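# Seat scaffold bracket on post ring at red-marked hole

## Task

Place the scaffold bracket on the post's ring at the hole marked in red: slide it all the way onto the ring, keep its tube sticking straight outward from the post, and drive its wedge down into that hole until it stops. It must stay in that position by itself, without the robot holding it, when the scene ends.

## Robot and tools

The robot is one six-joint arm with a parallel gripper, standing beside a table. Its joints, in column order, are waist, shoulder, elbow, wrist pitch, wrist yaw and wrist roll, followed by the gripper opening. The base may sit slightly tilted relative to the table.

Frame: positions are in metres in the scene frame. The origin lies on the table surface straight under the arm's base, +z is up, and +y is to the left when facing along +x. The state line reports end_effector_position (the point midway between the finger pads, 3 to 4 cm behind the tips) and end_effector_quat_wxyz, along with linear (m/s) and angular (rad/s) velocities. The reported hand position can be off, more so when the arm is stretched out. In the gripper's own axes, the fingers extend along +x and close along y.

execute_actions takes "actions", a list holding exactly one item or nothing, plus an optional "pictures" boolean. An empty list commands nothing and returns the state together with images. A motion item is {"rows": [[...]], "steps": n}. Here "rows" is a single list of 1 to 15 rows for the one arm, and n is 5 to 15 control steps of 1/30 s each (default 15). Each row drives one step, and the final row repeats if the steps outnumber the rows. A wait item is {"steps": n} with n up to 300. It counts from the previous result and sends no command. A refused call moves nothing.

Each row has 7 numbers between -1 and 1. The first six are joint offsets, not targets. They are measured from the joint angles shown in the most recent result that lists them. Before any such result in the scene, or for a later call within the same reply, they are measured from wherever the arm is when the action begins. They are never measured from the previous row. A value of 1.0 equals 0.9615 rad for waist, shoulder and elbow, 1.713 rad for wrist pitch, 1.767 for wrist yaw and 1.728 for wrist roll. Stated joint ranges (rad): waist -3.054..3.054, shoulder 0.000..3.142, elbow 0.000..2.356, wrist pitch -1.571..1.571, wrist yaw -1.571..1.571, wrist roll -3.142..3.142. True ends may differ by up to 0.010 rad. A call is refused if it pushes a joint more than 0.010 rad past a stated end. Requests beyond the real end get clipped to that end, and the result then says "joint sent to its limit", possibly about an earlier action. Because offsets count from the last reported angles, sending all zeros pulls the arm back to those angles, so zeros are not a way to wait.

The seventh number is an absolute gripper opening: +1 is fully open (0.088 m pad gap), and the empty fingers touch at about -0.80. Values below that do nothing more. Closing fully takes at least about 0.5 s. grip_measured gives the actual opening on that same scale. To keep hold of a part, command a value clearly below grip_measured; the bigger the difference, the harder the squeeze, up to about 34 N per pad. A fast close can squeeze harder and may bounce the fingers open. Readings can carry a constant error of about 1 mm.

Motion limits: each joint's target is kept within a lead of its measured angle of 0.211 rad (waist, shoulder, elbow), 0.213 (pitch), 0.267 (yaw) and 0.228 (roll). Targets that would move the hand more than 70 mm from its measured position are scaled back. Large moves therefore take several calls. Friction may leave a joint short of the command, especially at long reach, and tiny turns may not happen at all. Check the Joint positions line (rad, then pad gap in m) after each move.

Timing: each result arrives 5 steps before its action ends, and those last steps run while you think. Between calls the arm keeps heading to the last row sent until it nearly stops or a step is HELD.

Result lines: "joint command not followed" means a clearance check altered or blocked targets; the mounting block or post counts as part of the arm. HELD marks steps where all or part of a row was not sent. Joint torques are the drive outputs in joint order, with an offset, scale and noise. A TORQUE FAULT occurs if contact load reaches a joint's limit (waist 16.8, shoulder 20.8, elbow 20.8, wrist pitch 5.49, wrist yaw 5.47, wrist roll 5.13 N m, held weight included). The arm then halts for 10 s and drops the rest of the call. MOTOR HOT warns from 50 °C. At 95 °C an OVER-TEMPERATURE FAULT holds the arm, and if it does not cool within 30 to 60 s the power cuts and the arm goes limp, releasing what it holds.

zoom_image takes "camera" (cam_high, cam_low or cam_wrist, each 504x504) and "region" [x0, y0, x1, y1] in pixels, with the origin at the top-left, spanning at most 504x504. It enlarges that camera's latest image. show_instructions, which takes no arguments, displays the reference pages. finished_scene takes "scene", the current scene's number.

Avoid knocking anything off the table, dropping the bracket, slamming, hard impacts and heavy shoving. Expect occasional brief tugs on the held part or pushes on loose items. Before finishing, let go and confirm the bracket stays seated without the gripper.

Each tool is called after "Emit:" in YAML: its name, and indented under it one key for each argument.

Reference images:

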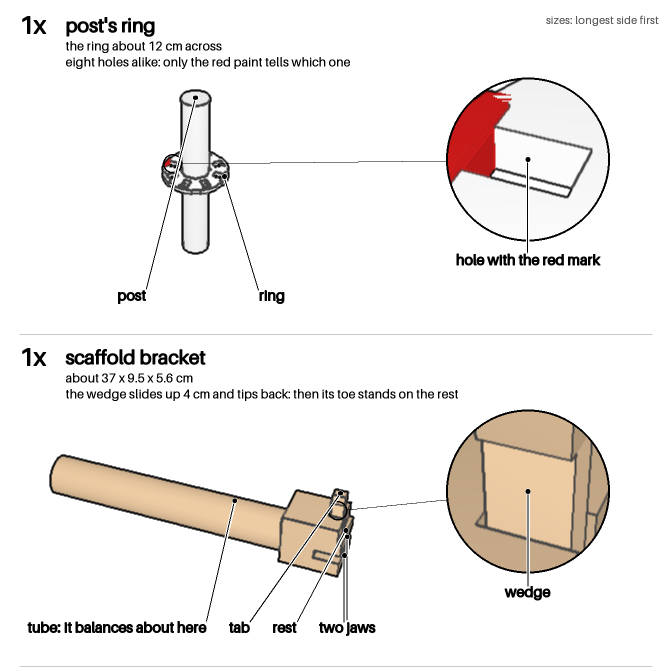

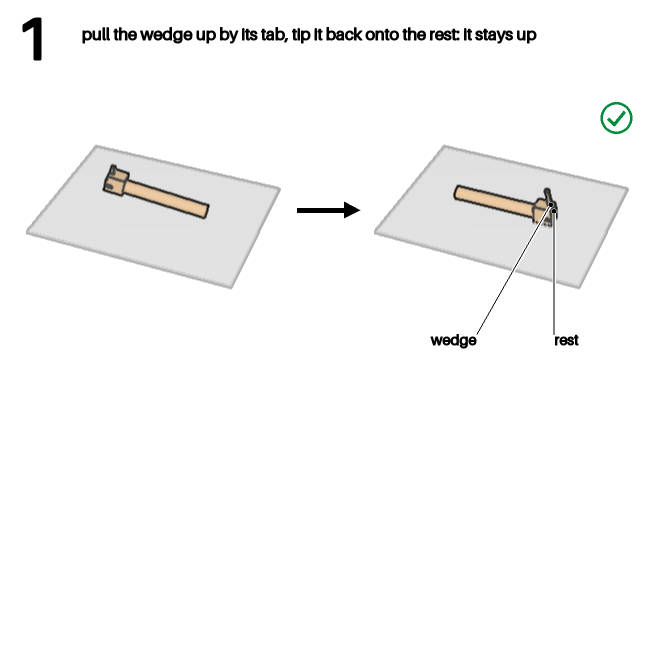

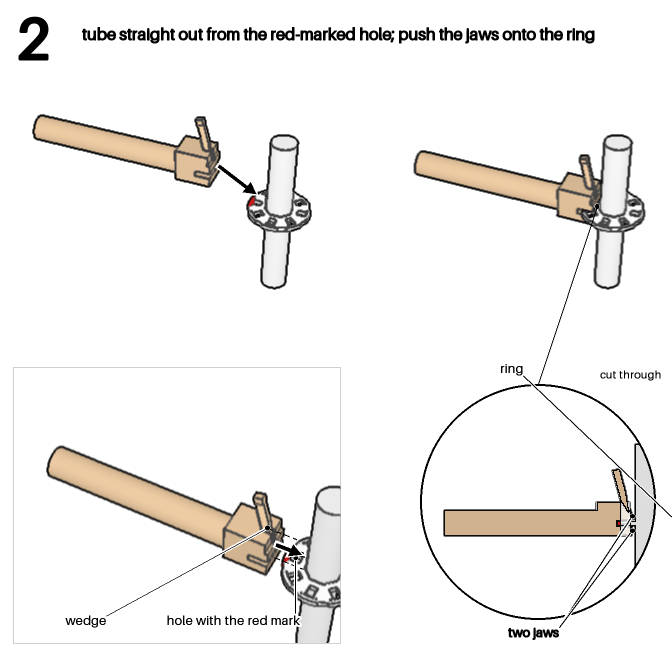

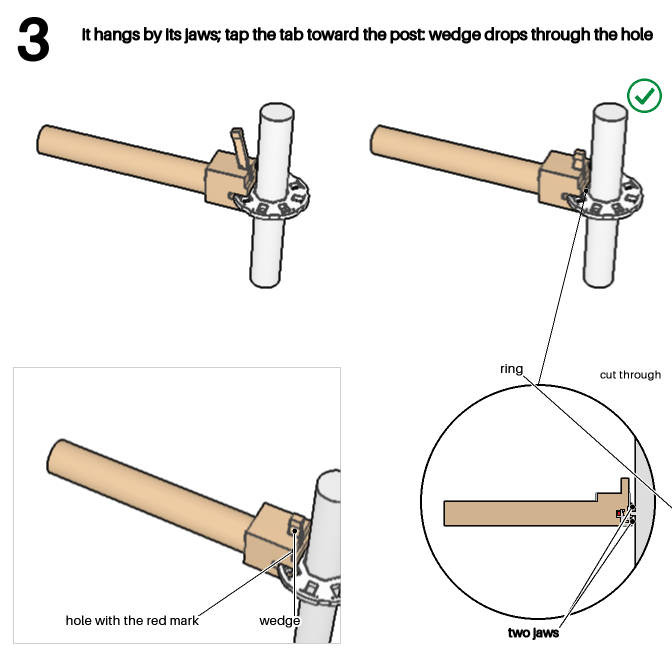

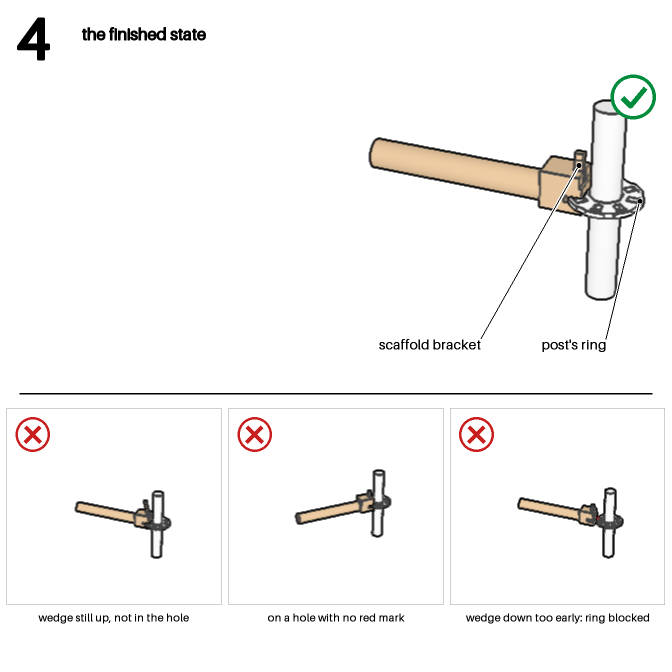

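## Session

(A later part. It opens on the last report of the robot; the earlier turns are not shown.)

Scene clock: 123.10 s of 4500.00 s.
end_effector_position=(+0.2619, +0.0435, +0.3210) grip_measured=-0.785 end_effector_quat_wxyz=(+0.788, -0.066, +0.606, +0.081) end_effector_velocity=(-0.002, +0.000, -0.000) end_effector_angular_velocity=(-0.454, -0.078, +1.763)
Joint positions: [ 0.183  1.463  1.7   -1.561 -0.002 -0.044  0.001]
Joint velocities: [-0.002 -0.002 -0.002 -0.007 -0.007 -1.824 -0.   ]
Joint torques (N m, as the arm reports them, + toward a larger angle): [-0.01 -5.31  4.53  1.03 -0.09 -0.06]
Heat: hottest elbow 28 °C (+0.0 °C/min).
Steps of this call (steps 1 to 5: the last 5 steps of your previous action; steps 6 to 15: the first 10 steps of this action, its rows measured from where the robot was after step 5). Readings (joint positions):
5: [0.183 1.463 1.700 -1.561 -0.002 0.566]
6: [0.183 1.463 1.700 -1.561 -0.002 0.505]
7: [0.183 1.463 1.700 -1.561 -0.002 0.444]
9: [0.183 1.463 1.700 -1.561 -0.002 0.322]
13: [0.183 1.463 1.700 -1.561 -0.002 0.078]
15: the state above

Emit:
execute_actions:
  actions:
    - {"rows": [[0,0,0,0,0,-1.0,-1]], "steps": 15}

Emit:
execute_actions:
  actions:
    - {"rows": [[-0.04,-0.03,-0.13,0,0,-0.62,-1]], "steps": 15}

Emit:
execute_actions:
  actions:
    - {"steps": 15}
  pictures: true

Scene clock: 123.73 s of 4500.00 s.
end_effector_position=(+0.2619, +0.0435, +0.3210) grip_measured=-0.785 end_effector_quat_wxyz=(+0.623, -0.487, +0.463, +0.400) end_effector_velocity=(-0.002, +0.000, -0.000) end_effector_angular_velocity=(-0.454, -0.078, +1.763)
Joint positions: [ 0.183  1.463  1.7   -1.561 -0.002 -1.203  0.001]
Joint velocities: [-0.002 -0.002 -0.002 -0.007 -0.007 -1.824 -0.   ]
Joint torques (N m, as the arm reports them, + toward a larger angle): [ 0.02 -5.3   4.51  0.98 -0.15 -0.04]
Heat: hottest elbow 28 °C (+0.0 °C/min).
Steps of this call (steps 1 to 5: the last 5 steps of your previous action; steps 6 to 9: the robot went on to your last target; steps 10 to 19: the first 10 steps of this action). Readings (joint positions):
10: [0.183 1.463 1.700 -1.561 -0.002 -0.654]
11: [0.183 1.463 1.700 -1.561 -0.002 -0.715]
13: [0.183 1.463 1.700 -1.561 -0.002 -0.837]
17: [0.183 1.463 1.700 -1.561 -0.002 -1.081]
19: the state above

Scene clock: 124.23 s of 4500.00 s.
end_effector_position=(+0.2479, +0.0329, +0.2955) grip_measured=-0.785 end_effector_quat_wxyz=(-0.338, +0.684, -0.269, -0.588) end_effector_velocity=(-0.006, -0.003, -0.005) end_effector_angular_velocity=(-0.298, -0.033, +1.802)
Joint positions: [ 0.149  1.441  1.587 -1.562 -0.005 -2.119  0.001]
Joint velocities: [-0.012 -0.012 -0.027 -0.007 -0.007 -1.839  0.   ]
Joint torques (N m, as the arm reports them, + toward a larger angle): [-0.31 -5.7   3.62  0.84 -0.03 -0.06]
Heat: hottest elbow 28 °C (+0.0 °C/min).
Steps of this call (steps 1 to 5: the last 5 steps of your previous action; steps 6 to 15: the first 10 steps of this action, its rows measured from where the robot was after step 5). Readings (joint positions):
5: [0.183 1.463 1.700 -1.561 -0.002 -1.509]
6: [0.180 1.459 1.685 -1.553 -0.003 -1.569]
7: [0.172 1.450 1.660 -1.554 -0.003 -1.630]
9: [0.157 1.443 1.618 -1.564 -0.003 -1.753]
13: [0.150 1.443 1.589 -1.562 -0.005 -1.997]
15: the state above

Scene clock: 124.73 s of 4500.00 s.
end_effector_position=(+0.2474, +0.0326, +0.2945) grip_measured=-0.785 end_effector_quat_wxyz=(-0.176, +0.741, -0.130, -0.635) end_effector_velocity=(-0.002, +0.001, -0.000) end_effector_angular_velocity=(-0.002, +0.007, +0.054)
Joint positions: [ 0.148  1.441  1.584 -1.562 -0.005 -2.572  0.001]
Joint velocities: [ 0.002 -0.002 -0.002 -0.007 -0.007 -0.051 -0.   ]
Joint torques (N m, as the arm reports them, + toward a larger angle): [-0.37 -5.89  3.64  0.78  0.01 -0.08]
Heat: hottest elbow 28 °C (+0.0 °C/min).
Kept back: nothing.
Steps of this call (steps 1 to 5: the last 5 steps of your previous action; steps 6 to 15: the robot went on to your last target). Readings (joint positions):
1: [0.149 1.441 1.587 -1.562 -0.005 -2.180]
2: [0.149 1.441 1.586 -1.562 -0.005 -2.241]
4: [0.148 1.441 1.584 -1.562 -0.005 -2.363]
8: [0.148 1.441 1.584 -1.562 -0.005 -2.521]
15: the state above

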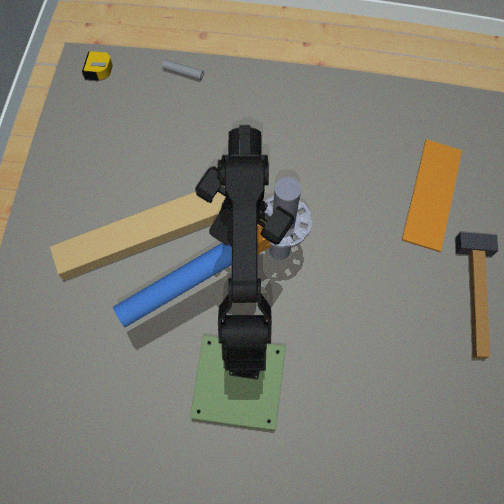

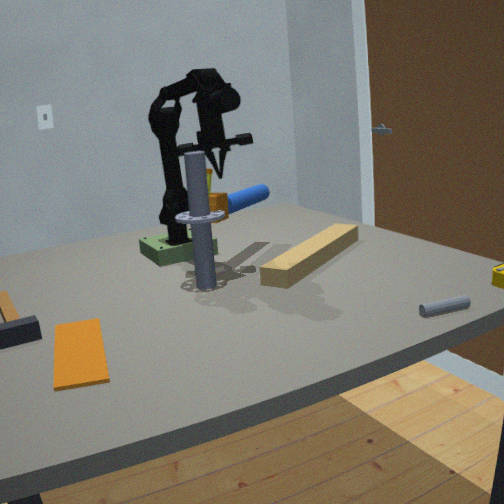

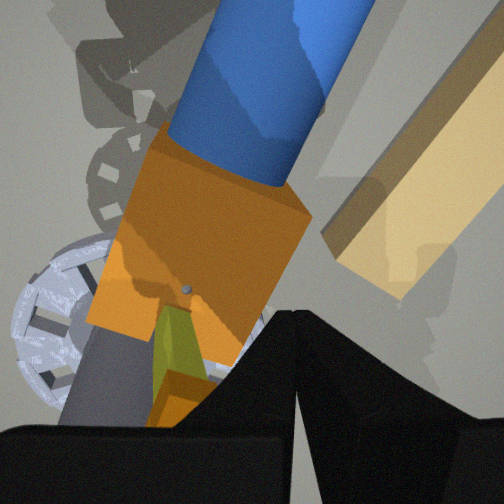

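Emit:
execute_actions:
  actions:
    - {"rows": [[0,0,0,0,0,0.175,-1]], "steps": 15}

Emit:
execute_actions:
  actions:
    - {"steps": 8}
  pictures: true

Scene clock: 125.73 s of 4500.00 s.
end_effector_position=(+0.2475, +0.0325, +0.2945) grip_measured=-0.785 end_effector_quat_wxyz=(-0.280, +0.709, -0.220, -0.609) end_effector_velocity=(-0.002, +0.000, -0.000) end_effector_angular_velocity=(+0.029, +0.012, -0.139)
Joint positions: [ 0.148  1.441  1.584 -1.562 -0.005 -2.285  0.001]
Joint velocities: [-0.002 -0.002 -0.002 -0.007 -0.007  0.139 -0.   ]
Joint torques (N m, as the arm reports them, + toward a larger angle): [-0.01 -5.04  4.49  0.74 -0.15  0.04]
Heat: hottest elbow 28 °C (+0.0 °C/min).
Steps of this call (steps 1 to 15: the robot went on to your last target; steps 16 to 20: nothing new was sent; steps 21 to 30: the first 10 steps of this action). Readings (joint positions):
21: [0.148 1.441 1.584 -1.562 -0.005 -2.530]
22: [0.148 1.441 1.584 -1.562 -0.005 -2.467]
24: [0.148 1.441 1.584 -1.562 -0.005 -2.372]
28: [0.148 1.441 1.584 -1.562 -0.005 -2.298]
30: the state above

Scene clock: 126.00 s of 4500.00 s.
end_effector_position=(+0.2474, +0.0325, +0.2946) grip_measured=-0.785 end_effector_quat_wxyz=(-0.284, +0.707, -0.224, -0.608) end_effector_velocity=(-0.002, -0.002, -0.000) end_effector_angular_velocity=(-0.007, +0.007, -0.011)
Joint positions: [ 0.148  1.441  1.584 -1.562 -0.005 -2.273  0.001]
Joint velocities: [-0.002 -0.002 -0.002 -0.007  0.007  0.007 -0.   ]
Joint torques (N m, as the arm reports them, + toward a larger angle): [ 0.   -5.03  4.47  0.74 -0.15  0.07]
Heat: hottest elbow 28 °C (+0.0 °C/min).
Kept back: nothing.
Steps of this call (steps 1 to 5: the last 5 steps of your previous action; steps 6 to 8: the robot went on to your last target). Readings (joint positions):
1: [0.148 1.441 1.584 -1.562 -0.005 -2.282]
2: [0.148 1.441 1.584 -1.562 -0.005 -2.279]
4: [0.148 1.441 1.584 -1.562 -0.005 -2.275]
8: the state above

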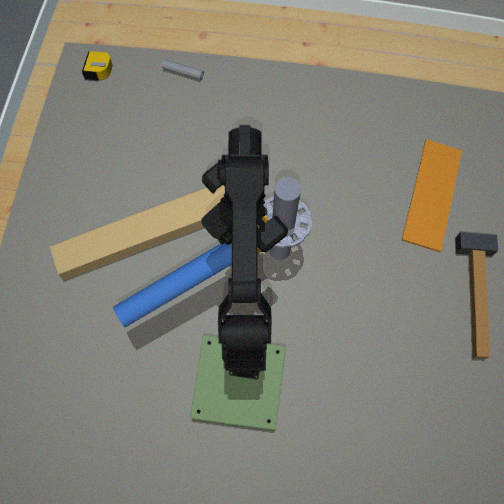

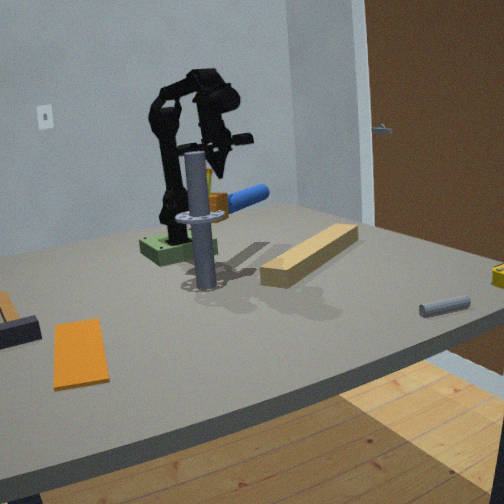

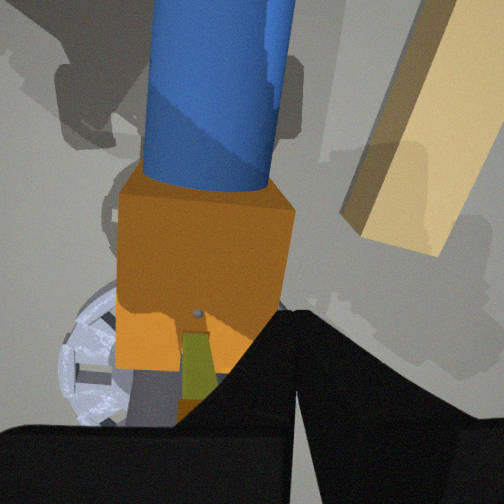

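Emit:
execute_actions:
  actions:
    - {"rows": [[-0.076,-0.05,-0.1,0,0,-0.04,-1]], "steps": 15}

Emit:
execute_actions:
  actions:
    - {"steps": 8}
  pictures: true

Scene clock: 127.20 s of 4500.00 s.
end_effector_position=(+0.2408, +0.0242, +0.2902) grip_measured=-0.785 end_effector_quat_wxyz=(-0.282, +0.712, -0.207, -0.609) end_effector_velocity=(-0.015, -0.007, -0.006) end_effector_angular_velocity=(+0.026, +0.023, +0.011)
Joint positions: [ 0.102  1.396  1.526 -1.536 -0.031 -2.345  0.001]
Joint velocities: [-0.046 -0.046 -0.061 -0.007 -0.037 -0.051 -0.   ]
Joint torques (N m, as the arm reports them, + toward a larger angle): [-2.39 -4.74  1.45 -1.09  0.95  0.18]
Heat: hottest elbow 28 °C (+0.0 °C/min).
Steps of this call (steps 1 to 26: the robot went on to your last target; steps 27 to 36: the first 10 steps of this action). Readings (joint positions):
27: [0.142 1.435 1.573 -1.556 -0.007 -2.285]
28: [0.128 1.425 1.557 -1.544 -0.016 -2.302]
30: [0.112 1.409 1.543 -1.529 -0.031 -2.323]
34: [0.105 1.399 1.530 -1.532 -0.036 -2.341]
36: the state above

Scene clock: 127.47 s of 4500.00 s.
end_effector_position=(+0.2395, +0.0233, +0.2892) grip_measured=-0.785 end_effector_quat_wxyz=(-0.282, +0.710, -0.208, -0.611) end_effector_velocity=(-0.002, +0.000, -0.000) end_effector_angular_velocity=(+0.008, +0.008, -0.008)
Joint positions: [ 0.099  1.394  1.521 -1.539 -0.031 -2.347  0.001]
Joint velocities: [-0.002 -0.002 -0.002 -0.007 -0.007  0.007 -0.   ]
Joint torques (N m, as the arm reports them, + toward a larger angle): [-2.42 -4.92  1.44 -0.91  0.97  0.15]
Heat: hottest elbow 28 °C (+0.0 °C/min).
Kept back: nothing.
Steps of this call (steps 1 to 5: the last 5 steps of your previous action; steps 6 to 8: the robot went on to your last target). Readings (joint positions):
1: [0.100 1.395 1.524 -1.538 -0.031 -2.346]
2: [0.100 1.395 1.523 -1.538 -0.031 -2.346]
4: [0.099 1.394 1.521 -1.539 -0.031 -2.347]
8: the state above

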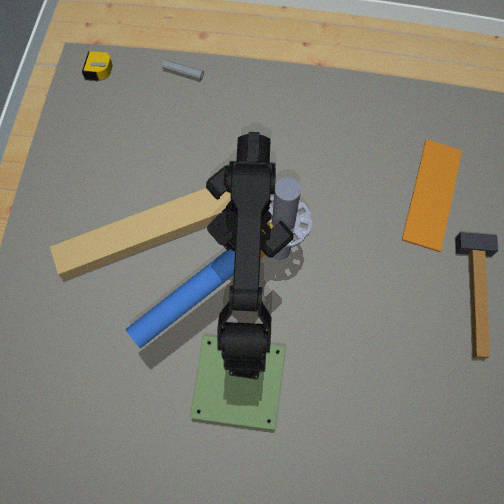

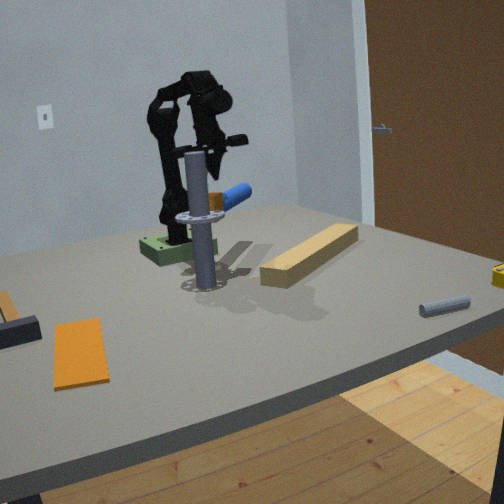

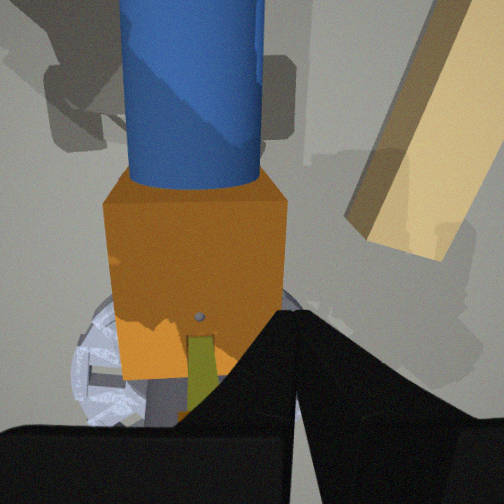

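Emit:
execute_actions:
  actions:
    - {"rows": [[0.06,0.03,0.1,-0.02,0.02,0.03,-1]], "steps": 15}

Emit:
execute_actions:
  actions:
    - {"steps": 8}
  pictures: true

Scene clock: 129.13 s of 4500.00 s.
end_effector_position=(+0.2444, +0.0321, +0.3070) grip_measured=-0.785 end_effector_quat_wxyz=(-0.279, +0.724, -0.209, -0.595) end_effector_velocity=(-0.001, +0.004, +0.002) end_effector_angular_velocity=(+0.010, +0.014, -0.008)
Joint positions: [ 0.151  1.414  1.608 -1.57   0.001 -2.299  0.001]
Joint velocities: [ 0.012  0.012  0.022 -0.022 -0.007  0.022 -0.   ]
Joint torques (N m, as the arm reports them, + toward a larger angle): [ 0.25 -3.8   5.03  0.63  0.05  0.08]
Heat: hottest elbow 28 °C (+0.0 °C/min).
Steps of this call (steps 1 to 15: the robot went on to your last target; steps 16 to 40: nothing new was sent; steps 41 to 50: the first 10 steps of this action). Readings (joint positions):
41: [0.105 1.397 1.534 -1.546 -0.023 -2.338]
42: [0.118 1.406 1.552 -1.564 -0.008 -2.324]
44: [0.136 1.413 1.577 -1.568 -0.002 -2.311]
48: [0.149 1.413 1.605 -1.569 -0.000 -2.301]
50: the state above

Scene clock: 129.40 s of 4500.00 s.
end_effector_position=(+0.2447, +0.0325, +0.3073) grip_measured=-0.785 end_effector_quat_wxyz=(-0.279, +0.724, -0.209, -0.595) end_effector_velocity=(-0.001, +0.000, -0.002) end_effector_angular_velocity=(+0.007, +0.013, -0.008)
Joint positions: [ 0.153  1.415  1.61  -1.57   0.001 -2.297  0.001]
Joint velocities: [-0.002  0.002 -0.002 -0.007 -0.007  0.007 -0.   ]
Joint torques (N m, as the arm reports them, + toward a larger angle): [ 0.29 -3.84  5.19  0.6   0.05  0.06]
Heat: hottest elbow 28 °C (+0.0 °C/min).
Kept back: nothing.
Steps of this call (steps 1 to 5: the last 5 steps of your previous action; steps 6 to 8: the robot went on to your last target). Readings (joint positions):
1: [0.152 1.414 1.608 -1.570 0.001 -2.298]
2: [0.152 1.414 1.608 -1.570 0.001 -2.298]
4: [0.153 1.415 1.609 -1.570 0.001 -2.298]
8: the state above

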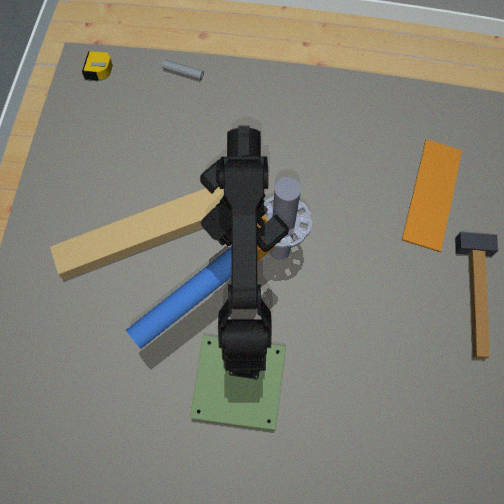

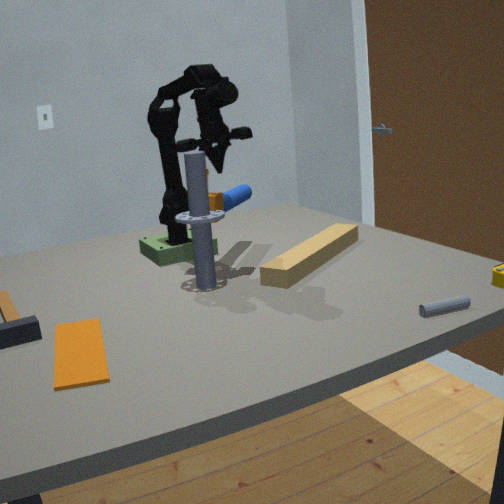

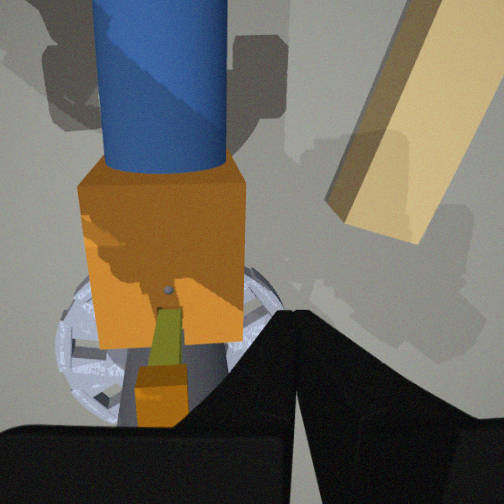

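Emit:
zoom_image:
  camera: "cam_wrist"
  region: [40, 240, 300, 440]

Emit:
zoom_image:
  camera: "cam_high"
  region: [220, 160, 340, 290]

Region (40, 240, 300, 440) of cam_wrist's 504x504 image, scaled by 1.938, with more detail than that image has; it fills the top 388 rows of this view, and the rest is white.

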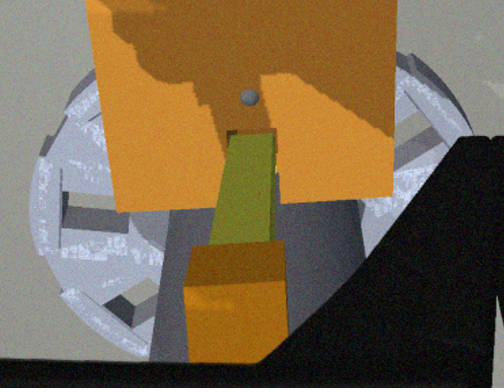

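Region (220, 160, 340, 290) of cam_high's 504x504 image, scaled by 3.877, with more detail than that image has; it fills the left 465 columns of this view, and the rest is white.

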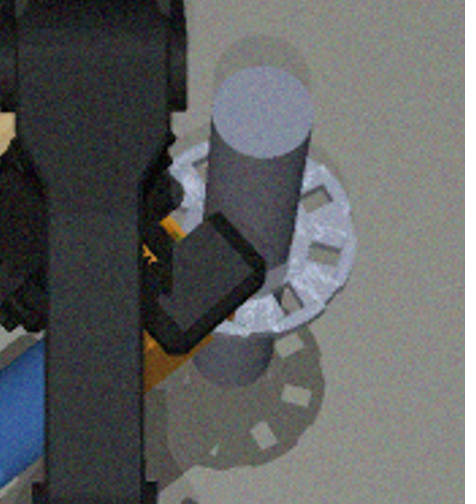

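Emit:
execute_actions:
  actions:
    - {"rows": [[0,-0.16,0,0,0,0,-1],[0,-0.16,0,0,0,0,-1],[0,-0.16,0,0,0,0,-1],[0,-0.16,0,0,0,0,-1],[0,-0.16,0,0,0,0,-1],[0,-0.16,0,0,0,0,-1],[-0.135,-0.16,-0.08,0,0,-0.072,-1]], "steps": 15}

Emit:
execute_actions:
  actions:
    - {"steps": 10}
  pictures: true

Scene clock: 132.50 s of 4500.00 s.
end_effector_position=(+0.2163, +0.0078, +0.3304) grip_measured=-0.785 end_effector_quat_wxyz=(-0.291, +0.760, -0.198, -0.547) end_effector_velocity=(-0.009, -0.101, -0.126) end_effector_angular_velocity=(-0.147, +0.471, -0.089)
Joint positions: [ 0.059  1.254  1.57  -1.57   0.001 -2.385  0.001]
Joint velocities: [-0.457  0.085 -0.383 -0.007  0.007 -0.388 -0.   ]
Joint torques (N m, as the arm reports them, + toward a larger angle): [ 0.31 -3.06  3.75  1.04 -0.1  -0.07]
Heat: hottest elbow 28 °C (-1.0 °C/min).
Steps of this call (steps 1 to 15: the robot went on to your last target; steps 16 to 83: nothing new was sent; steps 84 to 93: the first 10 steps of this action). Readings (joint positions):
84: [0.153 1.398 1.610 -1.567 0.001 -2.297]
85: [0.153 1.379 1.604 -1.566 0.001 -2.297]
87: [0.153 1.324 1.604 -1.568 0.001 -2.297]
91: [0.106 1.256 1.596 -1.569 -0.004 -2.351]
93: the state above

Scene clock: 132.83 s of 4500.00 s.
end_effector_position=(+0.2159, +0.0009, +0.3206) grip_measured=-0.785 end_effector_quat_wxyz=(-0.283, +0.751, -0.206, -0.560) end_effector_velocity=(-0.002, -0.002, -0.001) end_effector_angular_velocity=(+0.001, +0.007, +0.011)
Joint positions: [ 0.027  1.263  1.542 -1.57   0.    -2.418  0.001]
Joint velocities: [-0.012 -0.002 -0.002 -0.007 -0.007 -0.022 -0.   ]
Joint torques (N m, as the arm reports them, + toward a larger angle): [-0.31 -3.78  3.65  0.97 -0.08 -0.08]
Heat: hottest elbow 28 °C (-1.0 °C/min).
Kept back: nothing.
Steps of this call (steps 1 to 5: the last 5 steps of your previous action; steps 6 to 10: the robot went on to your last target). Readings (joint positions):
1: [0.047 1.258 1.558 -1.570 0.001 -2.394]
2: [0.041 1.261 1.550 -1.570 0.000 -2.402]
4: [0.033 1.263 1.543 -1.570 0.000 -2.410]
8: [0.028 1.263 1.542 -1.570 0.000 -2.417]
10: the state above

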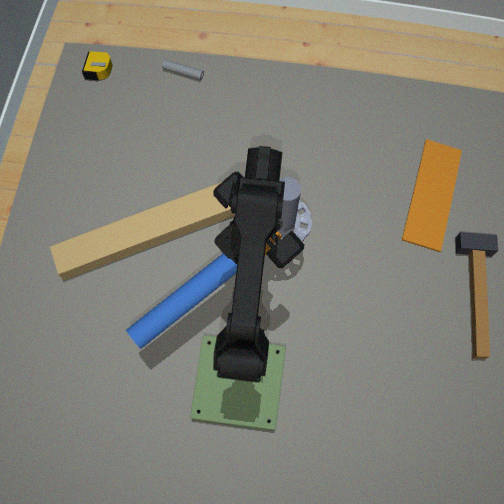

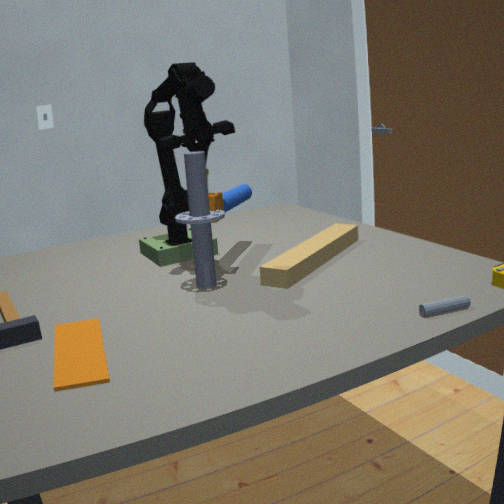

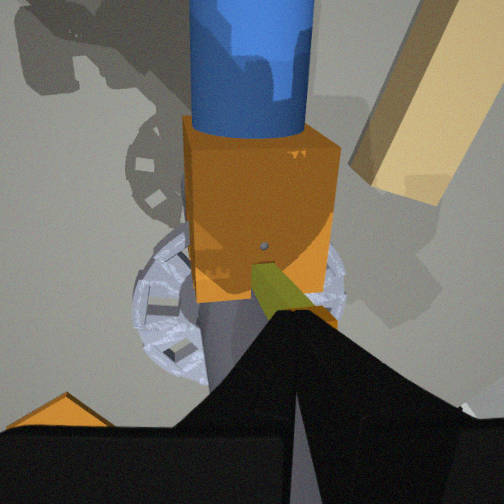

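Emit:
execute_actions:
  actions:
    - {"rows": [[0.105,0,0,0,0,0.056,-1],[0.105,0,0,0,0,0.056,-1],[0.105,0,0,0,0,0.056,-1],[0.105,0,0,0,0,0.056,-1],[0.105,0,0,0,0,0.056,-1],[0.105,0,0,0,0,0.056,-1],[0.105,0,0,0,0,0.056,-1],[0.105,0,-0.1,0,0,0.056,-1]], "steps": 15}

Emit:
execute_actions:
  actions:
    - {"steps": 10}
  pictures: true

Scene clock: 134.17 s of 4500.00 s.
end_effector_position=(+0.2102, +0.0210, +0.3089) grip_measured=-0.785 end_effector_quat_wxyz=(-0.284, +0.737, -0.204, -0.579) end_effector_velocity=(-0.062, -0.002, -0.146) end_effector_angular_velocity=(-0.063, +0.575, +0.001)
Joint positions: [ 0.122  1.259  1.496 -1.57   0.002 -2.327  0.001]
Joint velocities: [ 0.022 -0.002 -0.515 -0.066  0.007  0.022  0.   ]
Joint torques (N m, as the arm reports them, + toward a larger angle): [ 0.28 -3.01  3.85  0.96 -0.19  0.07]
Heat: hottest elbow 28 °C (+0.0 °C/min).
Steps of this call (steps 1 to 30: the robot went on to your last target; steps 31 to 40: the first 10 steps of this action). Readings (joint positions):
31: [0.038 1.263 1.541 -1.570 0.005 -2.400]
32: [0.062 1.263 1.541 -1.570 0.005 -2.378]
34: [0.099 1.263 1.541 -1.570 0.002 -2.352]
38: [0.120 1.263 1.531 -1.566 0.002 -2.331]
40: the state above

Scene clock: 134.50 s of 4500.00 s.
end_effector_position=(+0.2066, +0.0213, +0.2968) grip_measured=-0.785 end_effector_quat_wxyz=(-0.277, +0.724, -0.212, -0.595) end_effector_velocity=(-0.003, +0.001, -0.003) end_effector_angular_velocity=(+0.007, +0.018, -0.003)
Joint positions: [ 0.125  1.263  1.455 -1.571  0.002 -2.324  0.001]
Joint velocities: [ 0.002 -0.002 -0.012 -0.007 -0.007  0.007  0.   ]
Joint torques (N m, as the arm reports them, + toward a larger angle): [ 0.32 -3.62  3.62  0.86 -0.18  0.04]
Heat: hottest elbow 28 °C (+0.0 °C/min).
Kept back: nothing.
Steps of this call (steps 1 to 5: the last 5 steps of your previous action; steps 6 to 10: the robot went on to your last target). Readings (joint positions):
1: [0.123 1.260 1.481 -1.571 0.002 -2.327]
2: [0.124 1.262 1.470 -1.571 0.002 -2.326]
4: [0.125 1.263 1.459 -1.571 0.002 -2.325]
8: [0.125 1.263 1.456 -1.571 0.002 -2.324]
10: the state above

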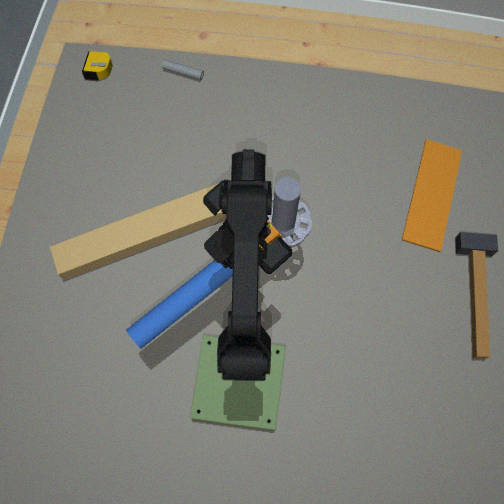

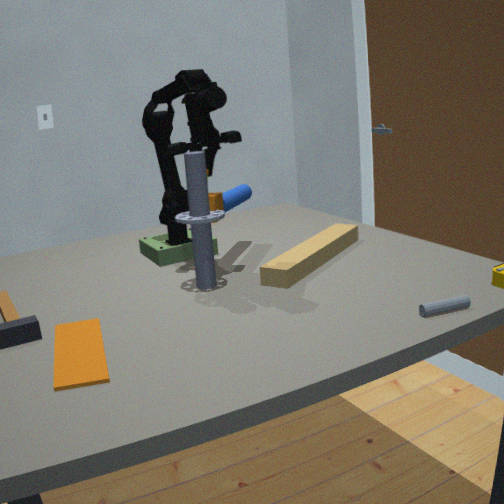

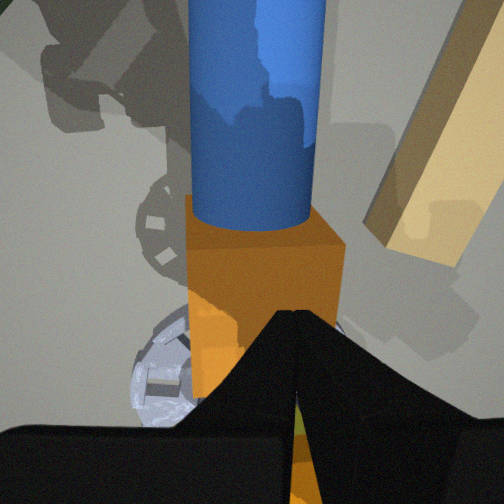

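Emit:
execute_actions:
  actions:
    - {"rows": [[0,0.036,-0.05,0,0,0,-1]], "steps": 15}

Emit:
execute_actions:
  actions:
    - {"rows": [[-0.075,0.075,0.055,0,0,-0.038,-1]], "steps": 15}

Emit:
execute_actions:
  actions:
    - {"steps": 10}
  pictures: true

Scene clock: 135.33 s of 4500.00 s.
end_effector_position=(+0.2063, +0.0213, +0.2803) grip_measured=-0.785 end_effector_quat_wxyz=(-0.267, +0.704, -0.223, -0.619) end_effector_velocity=(-0.003, +0.000, +0.001) end_effector_angular_velocity=(+0.008, +0.003, -0.009)
Joint positions: [ 0.125  1.294  1.415 -1.57   0.002 -2.323  0.001]
Joint velocities: [-0.002 -0.007 -0.002 -0.007 -0.007  0.007 -0.   ]
Joint torques (N m, as the arm reports them, + toward a larger angle): [-0.12 -3.52  3.84  0.67 -0.12 -0.01]
Heat: hottest elbow 28 °C (+0.0 °C/min).
Steps of this call (steps 1 to 15: the robot went on to your last target; steps 16 to 25: the first 10 steps of this action). Readings (joint positions):
16: [0.125 1.266 1.451 -1.570 0.002 -2.323]
17: [0.125 1.268 1.444 -1.570 0.002 -2.323]
19: [0.125 1.279 1.429 -1.570 0.002 -2.323]
23: [0.125 1.293 1.416 -1.570 0.002 -2.323]
25: the state above

Scene clock: 135.83 s of 4500.00 s.
end_effector_position=(+0.2206, +0.0084, +0.2792) grip_measured=-0.785 end_effector_quat_wxyz=(-0.265, +0.697, -0.230, -0.625) end_effector_velocity=(+0.002, -0.004, +0.004) end_effector_angular_velocity=(+0.004, -0.007, +0.015)
Joint positions: [ 0.059  1.357  1.459 -1.571 -0.002 -2.385  0.001]
Joint velocities: [-0.022  0.007  0.022 -0.007 -0.007 -0.037 -0.   ]
Joint torques (N m, as the arm reports them, + toward a larger angle): [-0.46 -3.49  5.16  0.72  0.02 -0.09]
Heat: hottest elbow 28 °C (+0.0 °C/min).
Steps of this call (steps 1 to 5: the last 5 steps of your previous action; steps 6 to 15: the first 10 steps of this action, its rows measured from where the robot was after step 5). Readings (joint positions):
5: [0.125 1.294 1.415 -1.570 0.002 -2.323]
6: [0.118 1.302 1.421 -1.574 -0.000 -2.337]
7: [0.101 1.314 1.433 -1.575 -0.000 -2.351]
9: [0.075 1.338 1.449 -1.570 -0.002 -2.369]
13: [0.060 1.356 1.456 -1.571 -0.002 -2.382]
15: the state above

Scene clock: 136.17 s of 4500.00 s.
end_effector_position=(+0.2211, +0.0079, +0.2796) grip_measured=-0.785 end_effector_quat_wxyz=(-0.265, +0.698, -0.230, -0.625) end_effector_velocity=(+0.001, +0.002, +0.000) end_effector_angular_velocity=(+0.021, -0.007, +0.002)
Joint positions: [ 0.056  1.358  1.461 -1.571 -0.002 -2.387  0.001]
Joint velocities: [-0.007 -0.002 -0.002  0.007 -0.022 -0.007 -0.   ]
Joint torques (N m, as the arm reports them, + toward a larger angle): [-0.39 -3.47  5.15  0.72  0.03 -0.09]
Heat: hottest elbow 28 °C (+0.0 °C/min).
Kept back: nothing.
Steps of this call (steps 1 to 5: the last 5 steps of your previous action; steps 6 to 10: the robot went on to your last target). Readings (joint positions):
1: [0.058 1.358 1.459 -1.571 -0.002 -2.385]
2: [0.057 1.358 1.460 -1.571 -0.002 -2.386]
4: [0.057 1.358 1.460 -1.571 -0.002 -2.386]
8: [0.057 1.358 1.461 -1.571 -0.002 -2.387]
10: the state above

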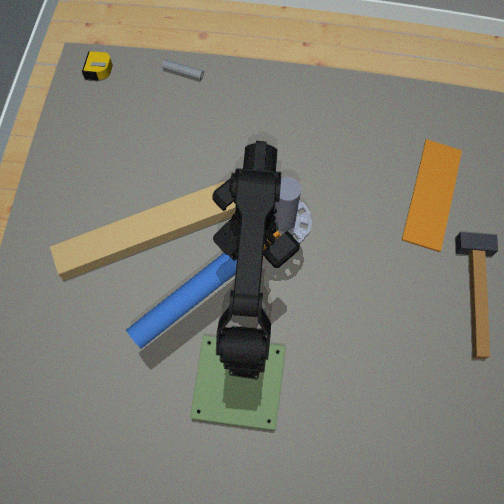

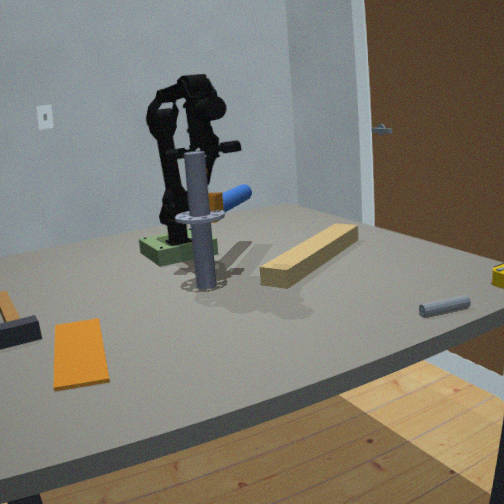

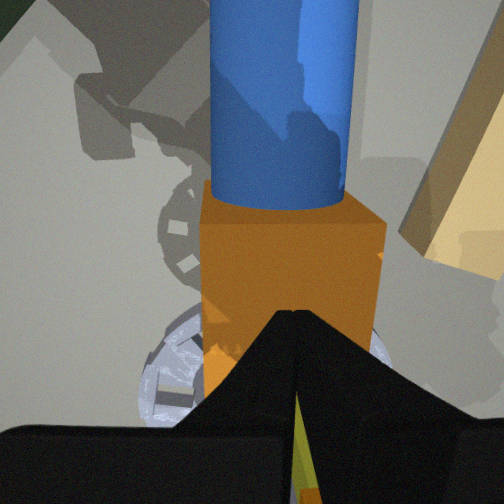

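Emit:
execute_actions:
  actions:
    - {"rows": [[-0.07,0.07,0.052,0,0,-0.038,-1]], "steps": 15}

Emit:
execute_actions:
  actions:
    - {"steps": 10}
  pictures: true

Scene clock: 136.73 s of 4500.00 s.
end_effector_position=(+0.2323, -0.0032, +0.2799) grip_measured=-0.785 end_effector_quat_wxyz=(-0.262, +0.695, -0.228, -0.630) end_effector_velocity=(+0.004, -0.002, +0.002) end_effector_angular_velocity=(+0.004, -0.013, +0.025)
Joint positions: [ 0.002  1.408  1.503 -1.575 -0.01  -2.449  0.001]
Joint velocities: [-0.012  0.007  0.012  0.007 -0.007 -0.037  0.   ]
Joint torques (N m, as the arm reports them, + toward a larger angle): [-1.23 -3.01  5.05  0.89  0.25 -0.06]
Heat: hottest elbow 28 °C (+0.0 °C/min).
Steps of this call (steps 1 to 7: the robot went on to your last target; steps 8 to 17: the first 10 steps of this action). Readings (joint positions):
8: [0.050 1.366 1.467 -1.575 -0.003 -2.401]
9: [0.034 1.377 1.480 -1.575 -0.003 -2.416]
11: [0.010 1.399 1.496 -1.574 -0.008 -2.433]
15: [0.003 1.407 1.502 -1.575 -0.010 -2.446]
17: the state above

Scene clock: 137.07 s of 4500.00 s.
end_effector_position=(+0.2327, -0.0036, +0.2799) grip_measured=-0.785 end_effector_quat_wxyz=(-0.261, +0.695, -0.228, -0.630) end_effector_velocity=(+0.002, +0.001, -0.001) end_effector_angular_velocity=(+0.007, -0.003, +0.006)
Joint positions: [ 0.001  1.41   1.504 -1.575 -0.01  -2.451  0.001]
Joint velocities: [-0.002  0.002 -0.002  0.007 -0.007 -0.007 -0.   ]
Joint torques (N m, as the arm reports them, + toward a larger angle): [-1.13 -2.96  5.03  0.89  0.24 -0.07]
Heat: hottest elbow 28 °C (+0.0 °C/min).
Kept back: nothing.
Steps of this call (steps 1 to 5: the last 5 steps of your previous action; steps 6 to 10: the robot went on to your last target). Readings (joint positions):
1: [0.002 1.409 1.503 -1.575 -0.010 -2.449]
2: [0.001 1.409 1.504 -1.575 -0.010 -2.450]
4: [0.001 1.409 1.504 -1.575 -0.010 -2.451]
8: [0.001 1.410 1.504 -1.575 -0.010 -2.451]
10: the state above

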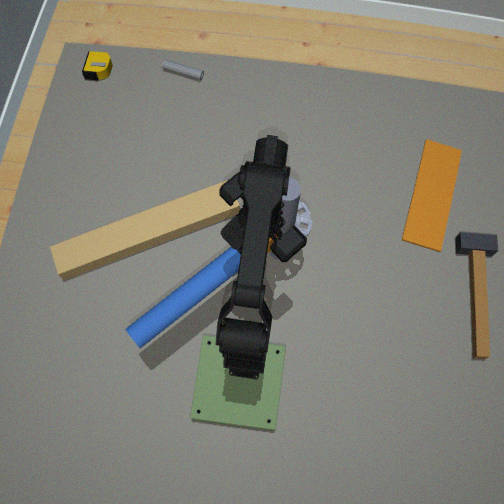

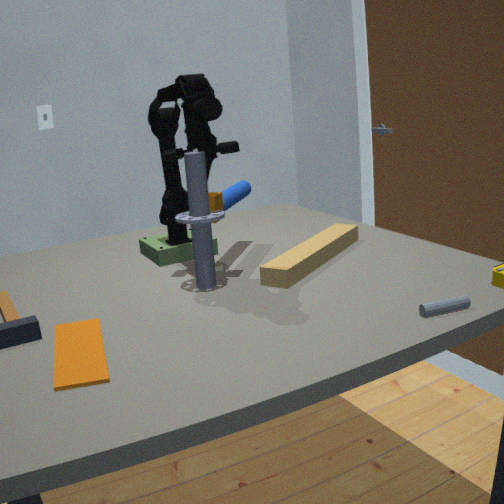

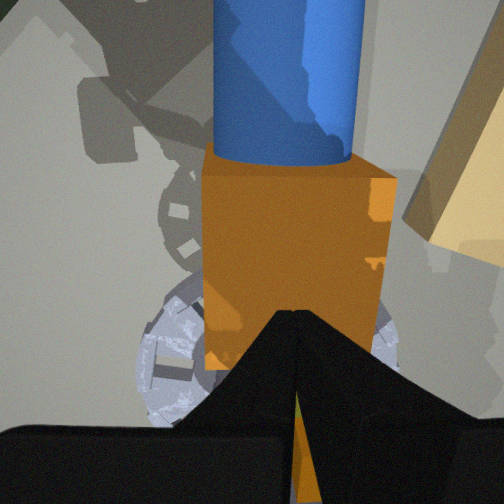

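Emit:
execute_actions:
  actions:
    - {"rows": [[0.11,-0.1,-0.04,0.01,0,0.06,-1]], "steps": 15}

Emit:
execute_actions:
  actions:
    - {"steps": 10}
  pictures: true

Scene clock: 137.57 s of 4500.00 s.
end_effector_position=(+0.2193, +0.0185, +0.2928) grip_measured=-0.785 end_effector_quat_wxyz=(-0.273, +0.718, -0.212, -0.604) end_effector_velocity=(-0.005, +0.006, -0.012) end_effector_angular_velocity=(+0.013, +0.038, -0.027)
Joint positions: [ 0.1    1.318  1.479 -1.561 -0.007 -2.354  0.001]
Joint velocities: [ 0.022 -0.002 -0.046  0.007 -0.007  0.051  0.   ]
Joint torques (N m, as the arm reports them, + toward a larger angle): [ 0.26 -4.44  3.62  0.99 -0.24  0.07]
Heat: hottest elbow 28 °C (+0.0 °C/min).
Steps of this call (steps 1 to 5: the robot went on to your last target; steps 6 to 15: the first 10 steps of this action). Readings (joint positions):
6: [0.010 1.398 1.500 -1.570 -0.004 -2.430]
7: [0.034 1.385 1.491 -1.562 -0.002 -2.407]
9: [0.075 1.354 1.481 -1.562 -0.007 -2.379]
13: [0.098 1.319 1.481 -1.562 -0.007 -2.357]
15: the state above

Scene clock: 137.90 s of 4500.00 s.
end_effector_position=(+0.2190, +0.0190, +0.2917) grip_measured=-0.785 end_effector_quat_wxyz=(-0.274, +0.717, -0.213, -0.605) end_effector_velocity=(+0.001, +0.001, +0.000) end_effector_angular_velocity=(+0.009, -0.006, -0.008)
Joint positions: [ 0.103  1.318  1.475 -1.561 -0.007 -2.35   0.001]
Joint velocities: [-0.002 -0.002 -0.002  0.007 -0.007  0.007 -0.   ]
Joint torques (N m, as the arm reports them, + toward a larger angle): [ 0.29 -4.59  3.65  0.94 -0.24  0.06]
Heat: hottest elbow 28 °C (+0.0 °C/min).
Kept back: nothing.
Steps of this call (steps 1 to 5: the last 5 steps of your previous action; steps 6 to 10: the robot went on to your last target). Readings (joint positions):
1: [0.101 1.318 1.477 -1.561 -0.007 -2.352]
2: [0.102 1.318 1.476 -1.561 -0.007 -2.352]
4: [0.102 1.318 1.475 -1.561 -0.007 -2.351]
8: [0.103 1.318 1.475 -1.561 -0.007 -2.350]
10: the state above

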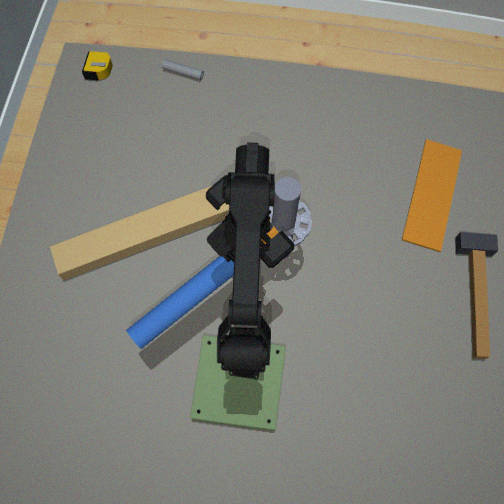

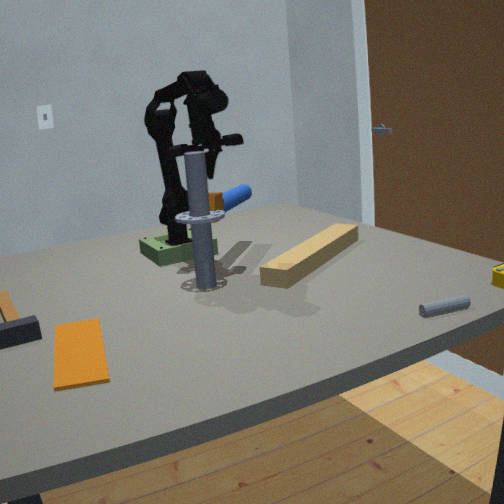

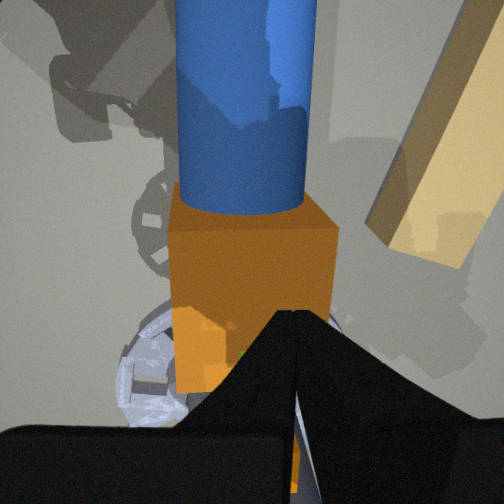

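Emit:
execute_actions:
  actions:
    - {"rows": [[0.055,0.0,0.14,-0.005,0,0.03,-1],[0.055,0.0,0.14,-0.005,0,0.03,-1],[0.055,0.0,0.14,-0.005,0,0.03,-1],[0.055,0.0,0.14,-0.005,0,0.03,-1],[0.055,0.0,0.14,-0.005,0,0.03,-1],[0.055,0.1,0.14,-0.005,0,0.03,-1]], "steps": 15}

Emit:
execute_actions:
  actions:
    - {"steps": 10}
  pictures: true

Scene clock: 138.47 s of 4500.00 s.
end_effector_position=(+0.2396, +0.0326, +0.3134) grip_measured=-0.785 end_effector_quat_wxyz=(-0.284, +0.731, -0.200, -0.587) end_effector_velocity=(+0.076, +0.014, -0.109) end_effector_angular_velocity=(-0.055, +0.493, -0.011)
Joint positions: [ 0.152  1.384  1.607 -1.57  -0.007 -2.302  0.001]
Joint velocities: [ 0.007  0.486 -0.002 -0.007 -0.007  0.022 -0.   ]
Joint torques (N m, as the arm reports them, + toward a larger angle): [ 0.29 -5.35  4.52  0.96 -0.14  0.09]
Heat: hottest elbow 28 °C (+0.0 °C/min).
Steps of this call (steps 1 to 7: the robot went on to your last target; steps 8 to 17: the first 10 steps of this action). Readings (joint positions):
8: [0.109 1.319 1.489 -1.567 -0.007 -2.339]
9: [0.121 1.323 1.514 -1.567 -0.007 -2.327]
11: [0.141 1.323 1.562 -1.561 -0.007 -2.314]
15: [0.151 1.351 1.606 -1.570 -0.007 -2.304]
17: the state above

Scene clock: 138.80 s of 4500.00 s.
end_effector_position=(+0.2441, +0.0336, +0.3070) grip_measured=-0.785 end_effector_quat_wxyz=(-0.280, +0.723, -0.205, -0.597) end_effector_velocity=(-0.002, +0.000, -0.000) end_effector_angular_velocity=(+0.005, +0.008, +0.006)
Joint positions: [ 0.153  1.413  1.607 -1.569 -0.007 -2.3    0.001]
Joint velocities: [-0.002 -0.002 -0.002 -0.007 -0.007 -0.007  0.   ]
Joint torques (N m, as the arm reports them, + toward a larger angle): [ 0.29 -4.6   4.72  0.84 -0.16  0.08]
Heat: hottest elbow 28 °C (+0.0 °C/min).
Kept back: nothing.
Steps of this call (steps 1 to 5: the last 5 steps of your previous action; steps 6 to 10: the robot went on to your last target). Readings (joint positions):
1: [0.152 1.398 1.607 -1.569 -0.007 -2.301]
2: [0.152 1.407 1.607 -1.569 -0.007 -2.301]
4: [0.153 1.413 1.607 -1.569 -0.007 -2.301]
8: [0.153 1.413 1.607 -1.569 -0.007 -2.300]
10: the state above

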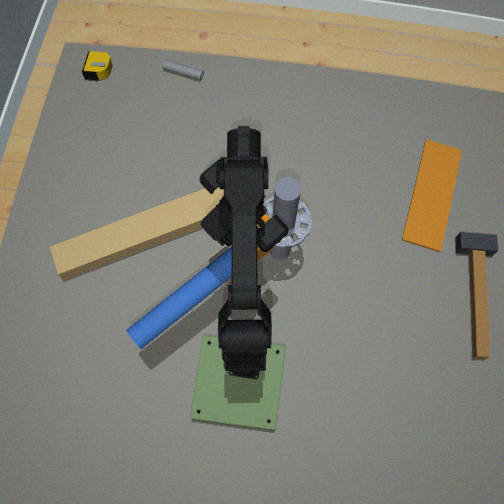

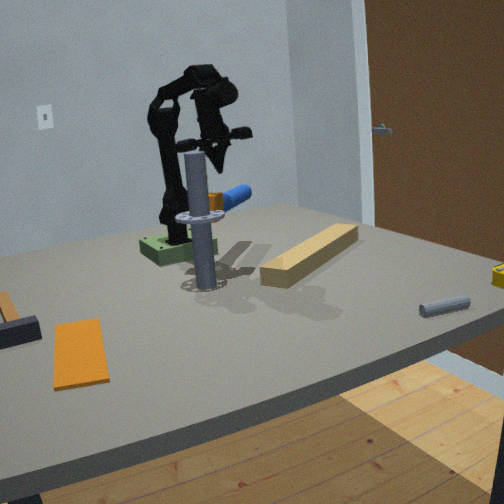

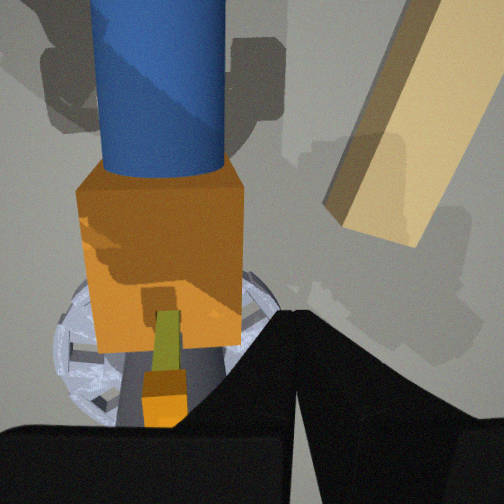

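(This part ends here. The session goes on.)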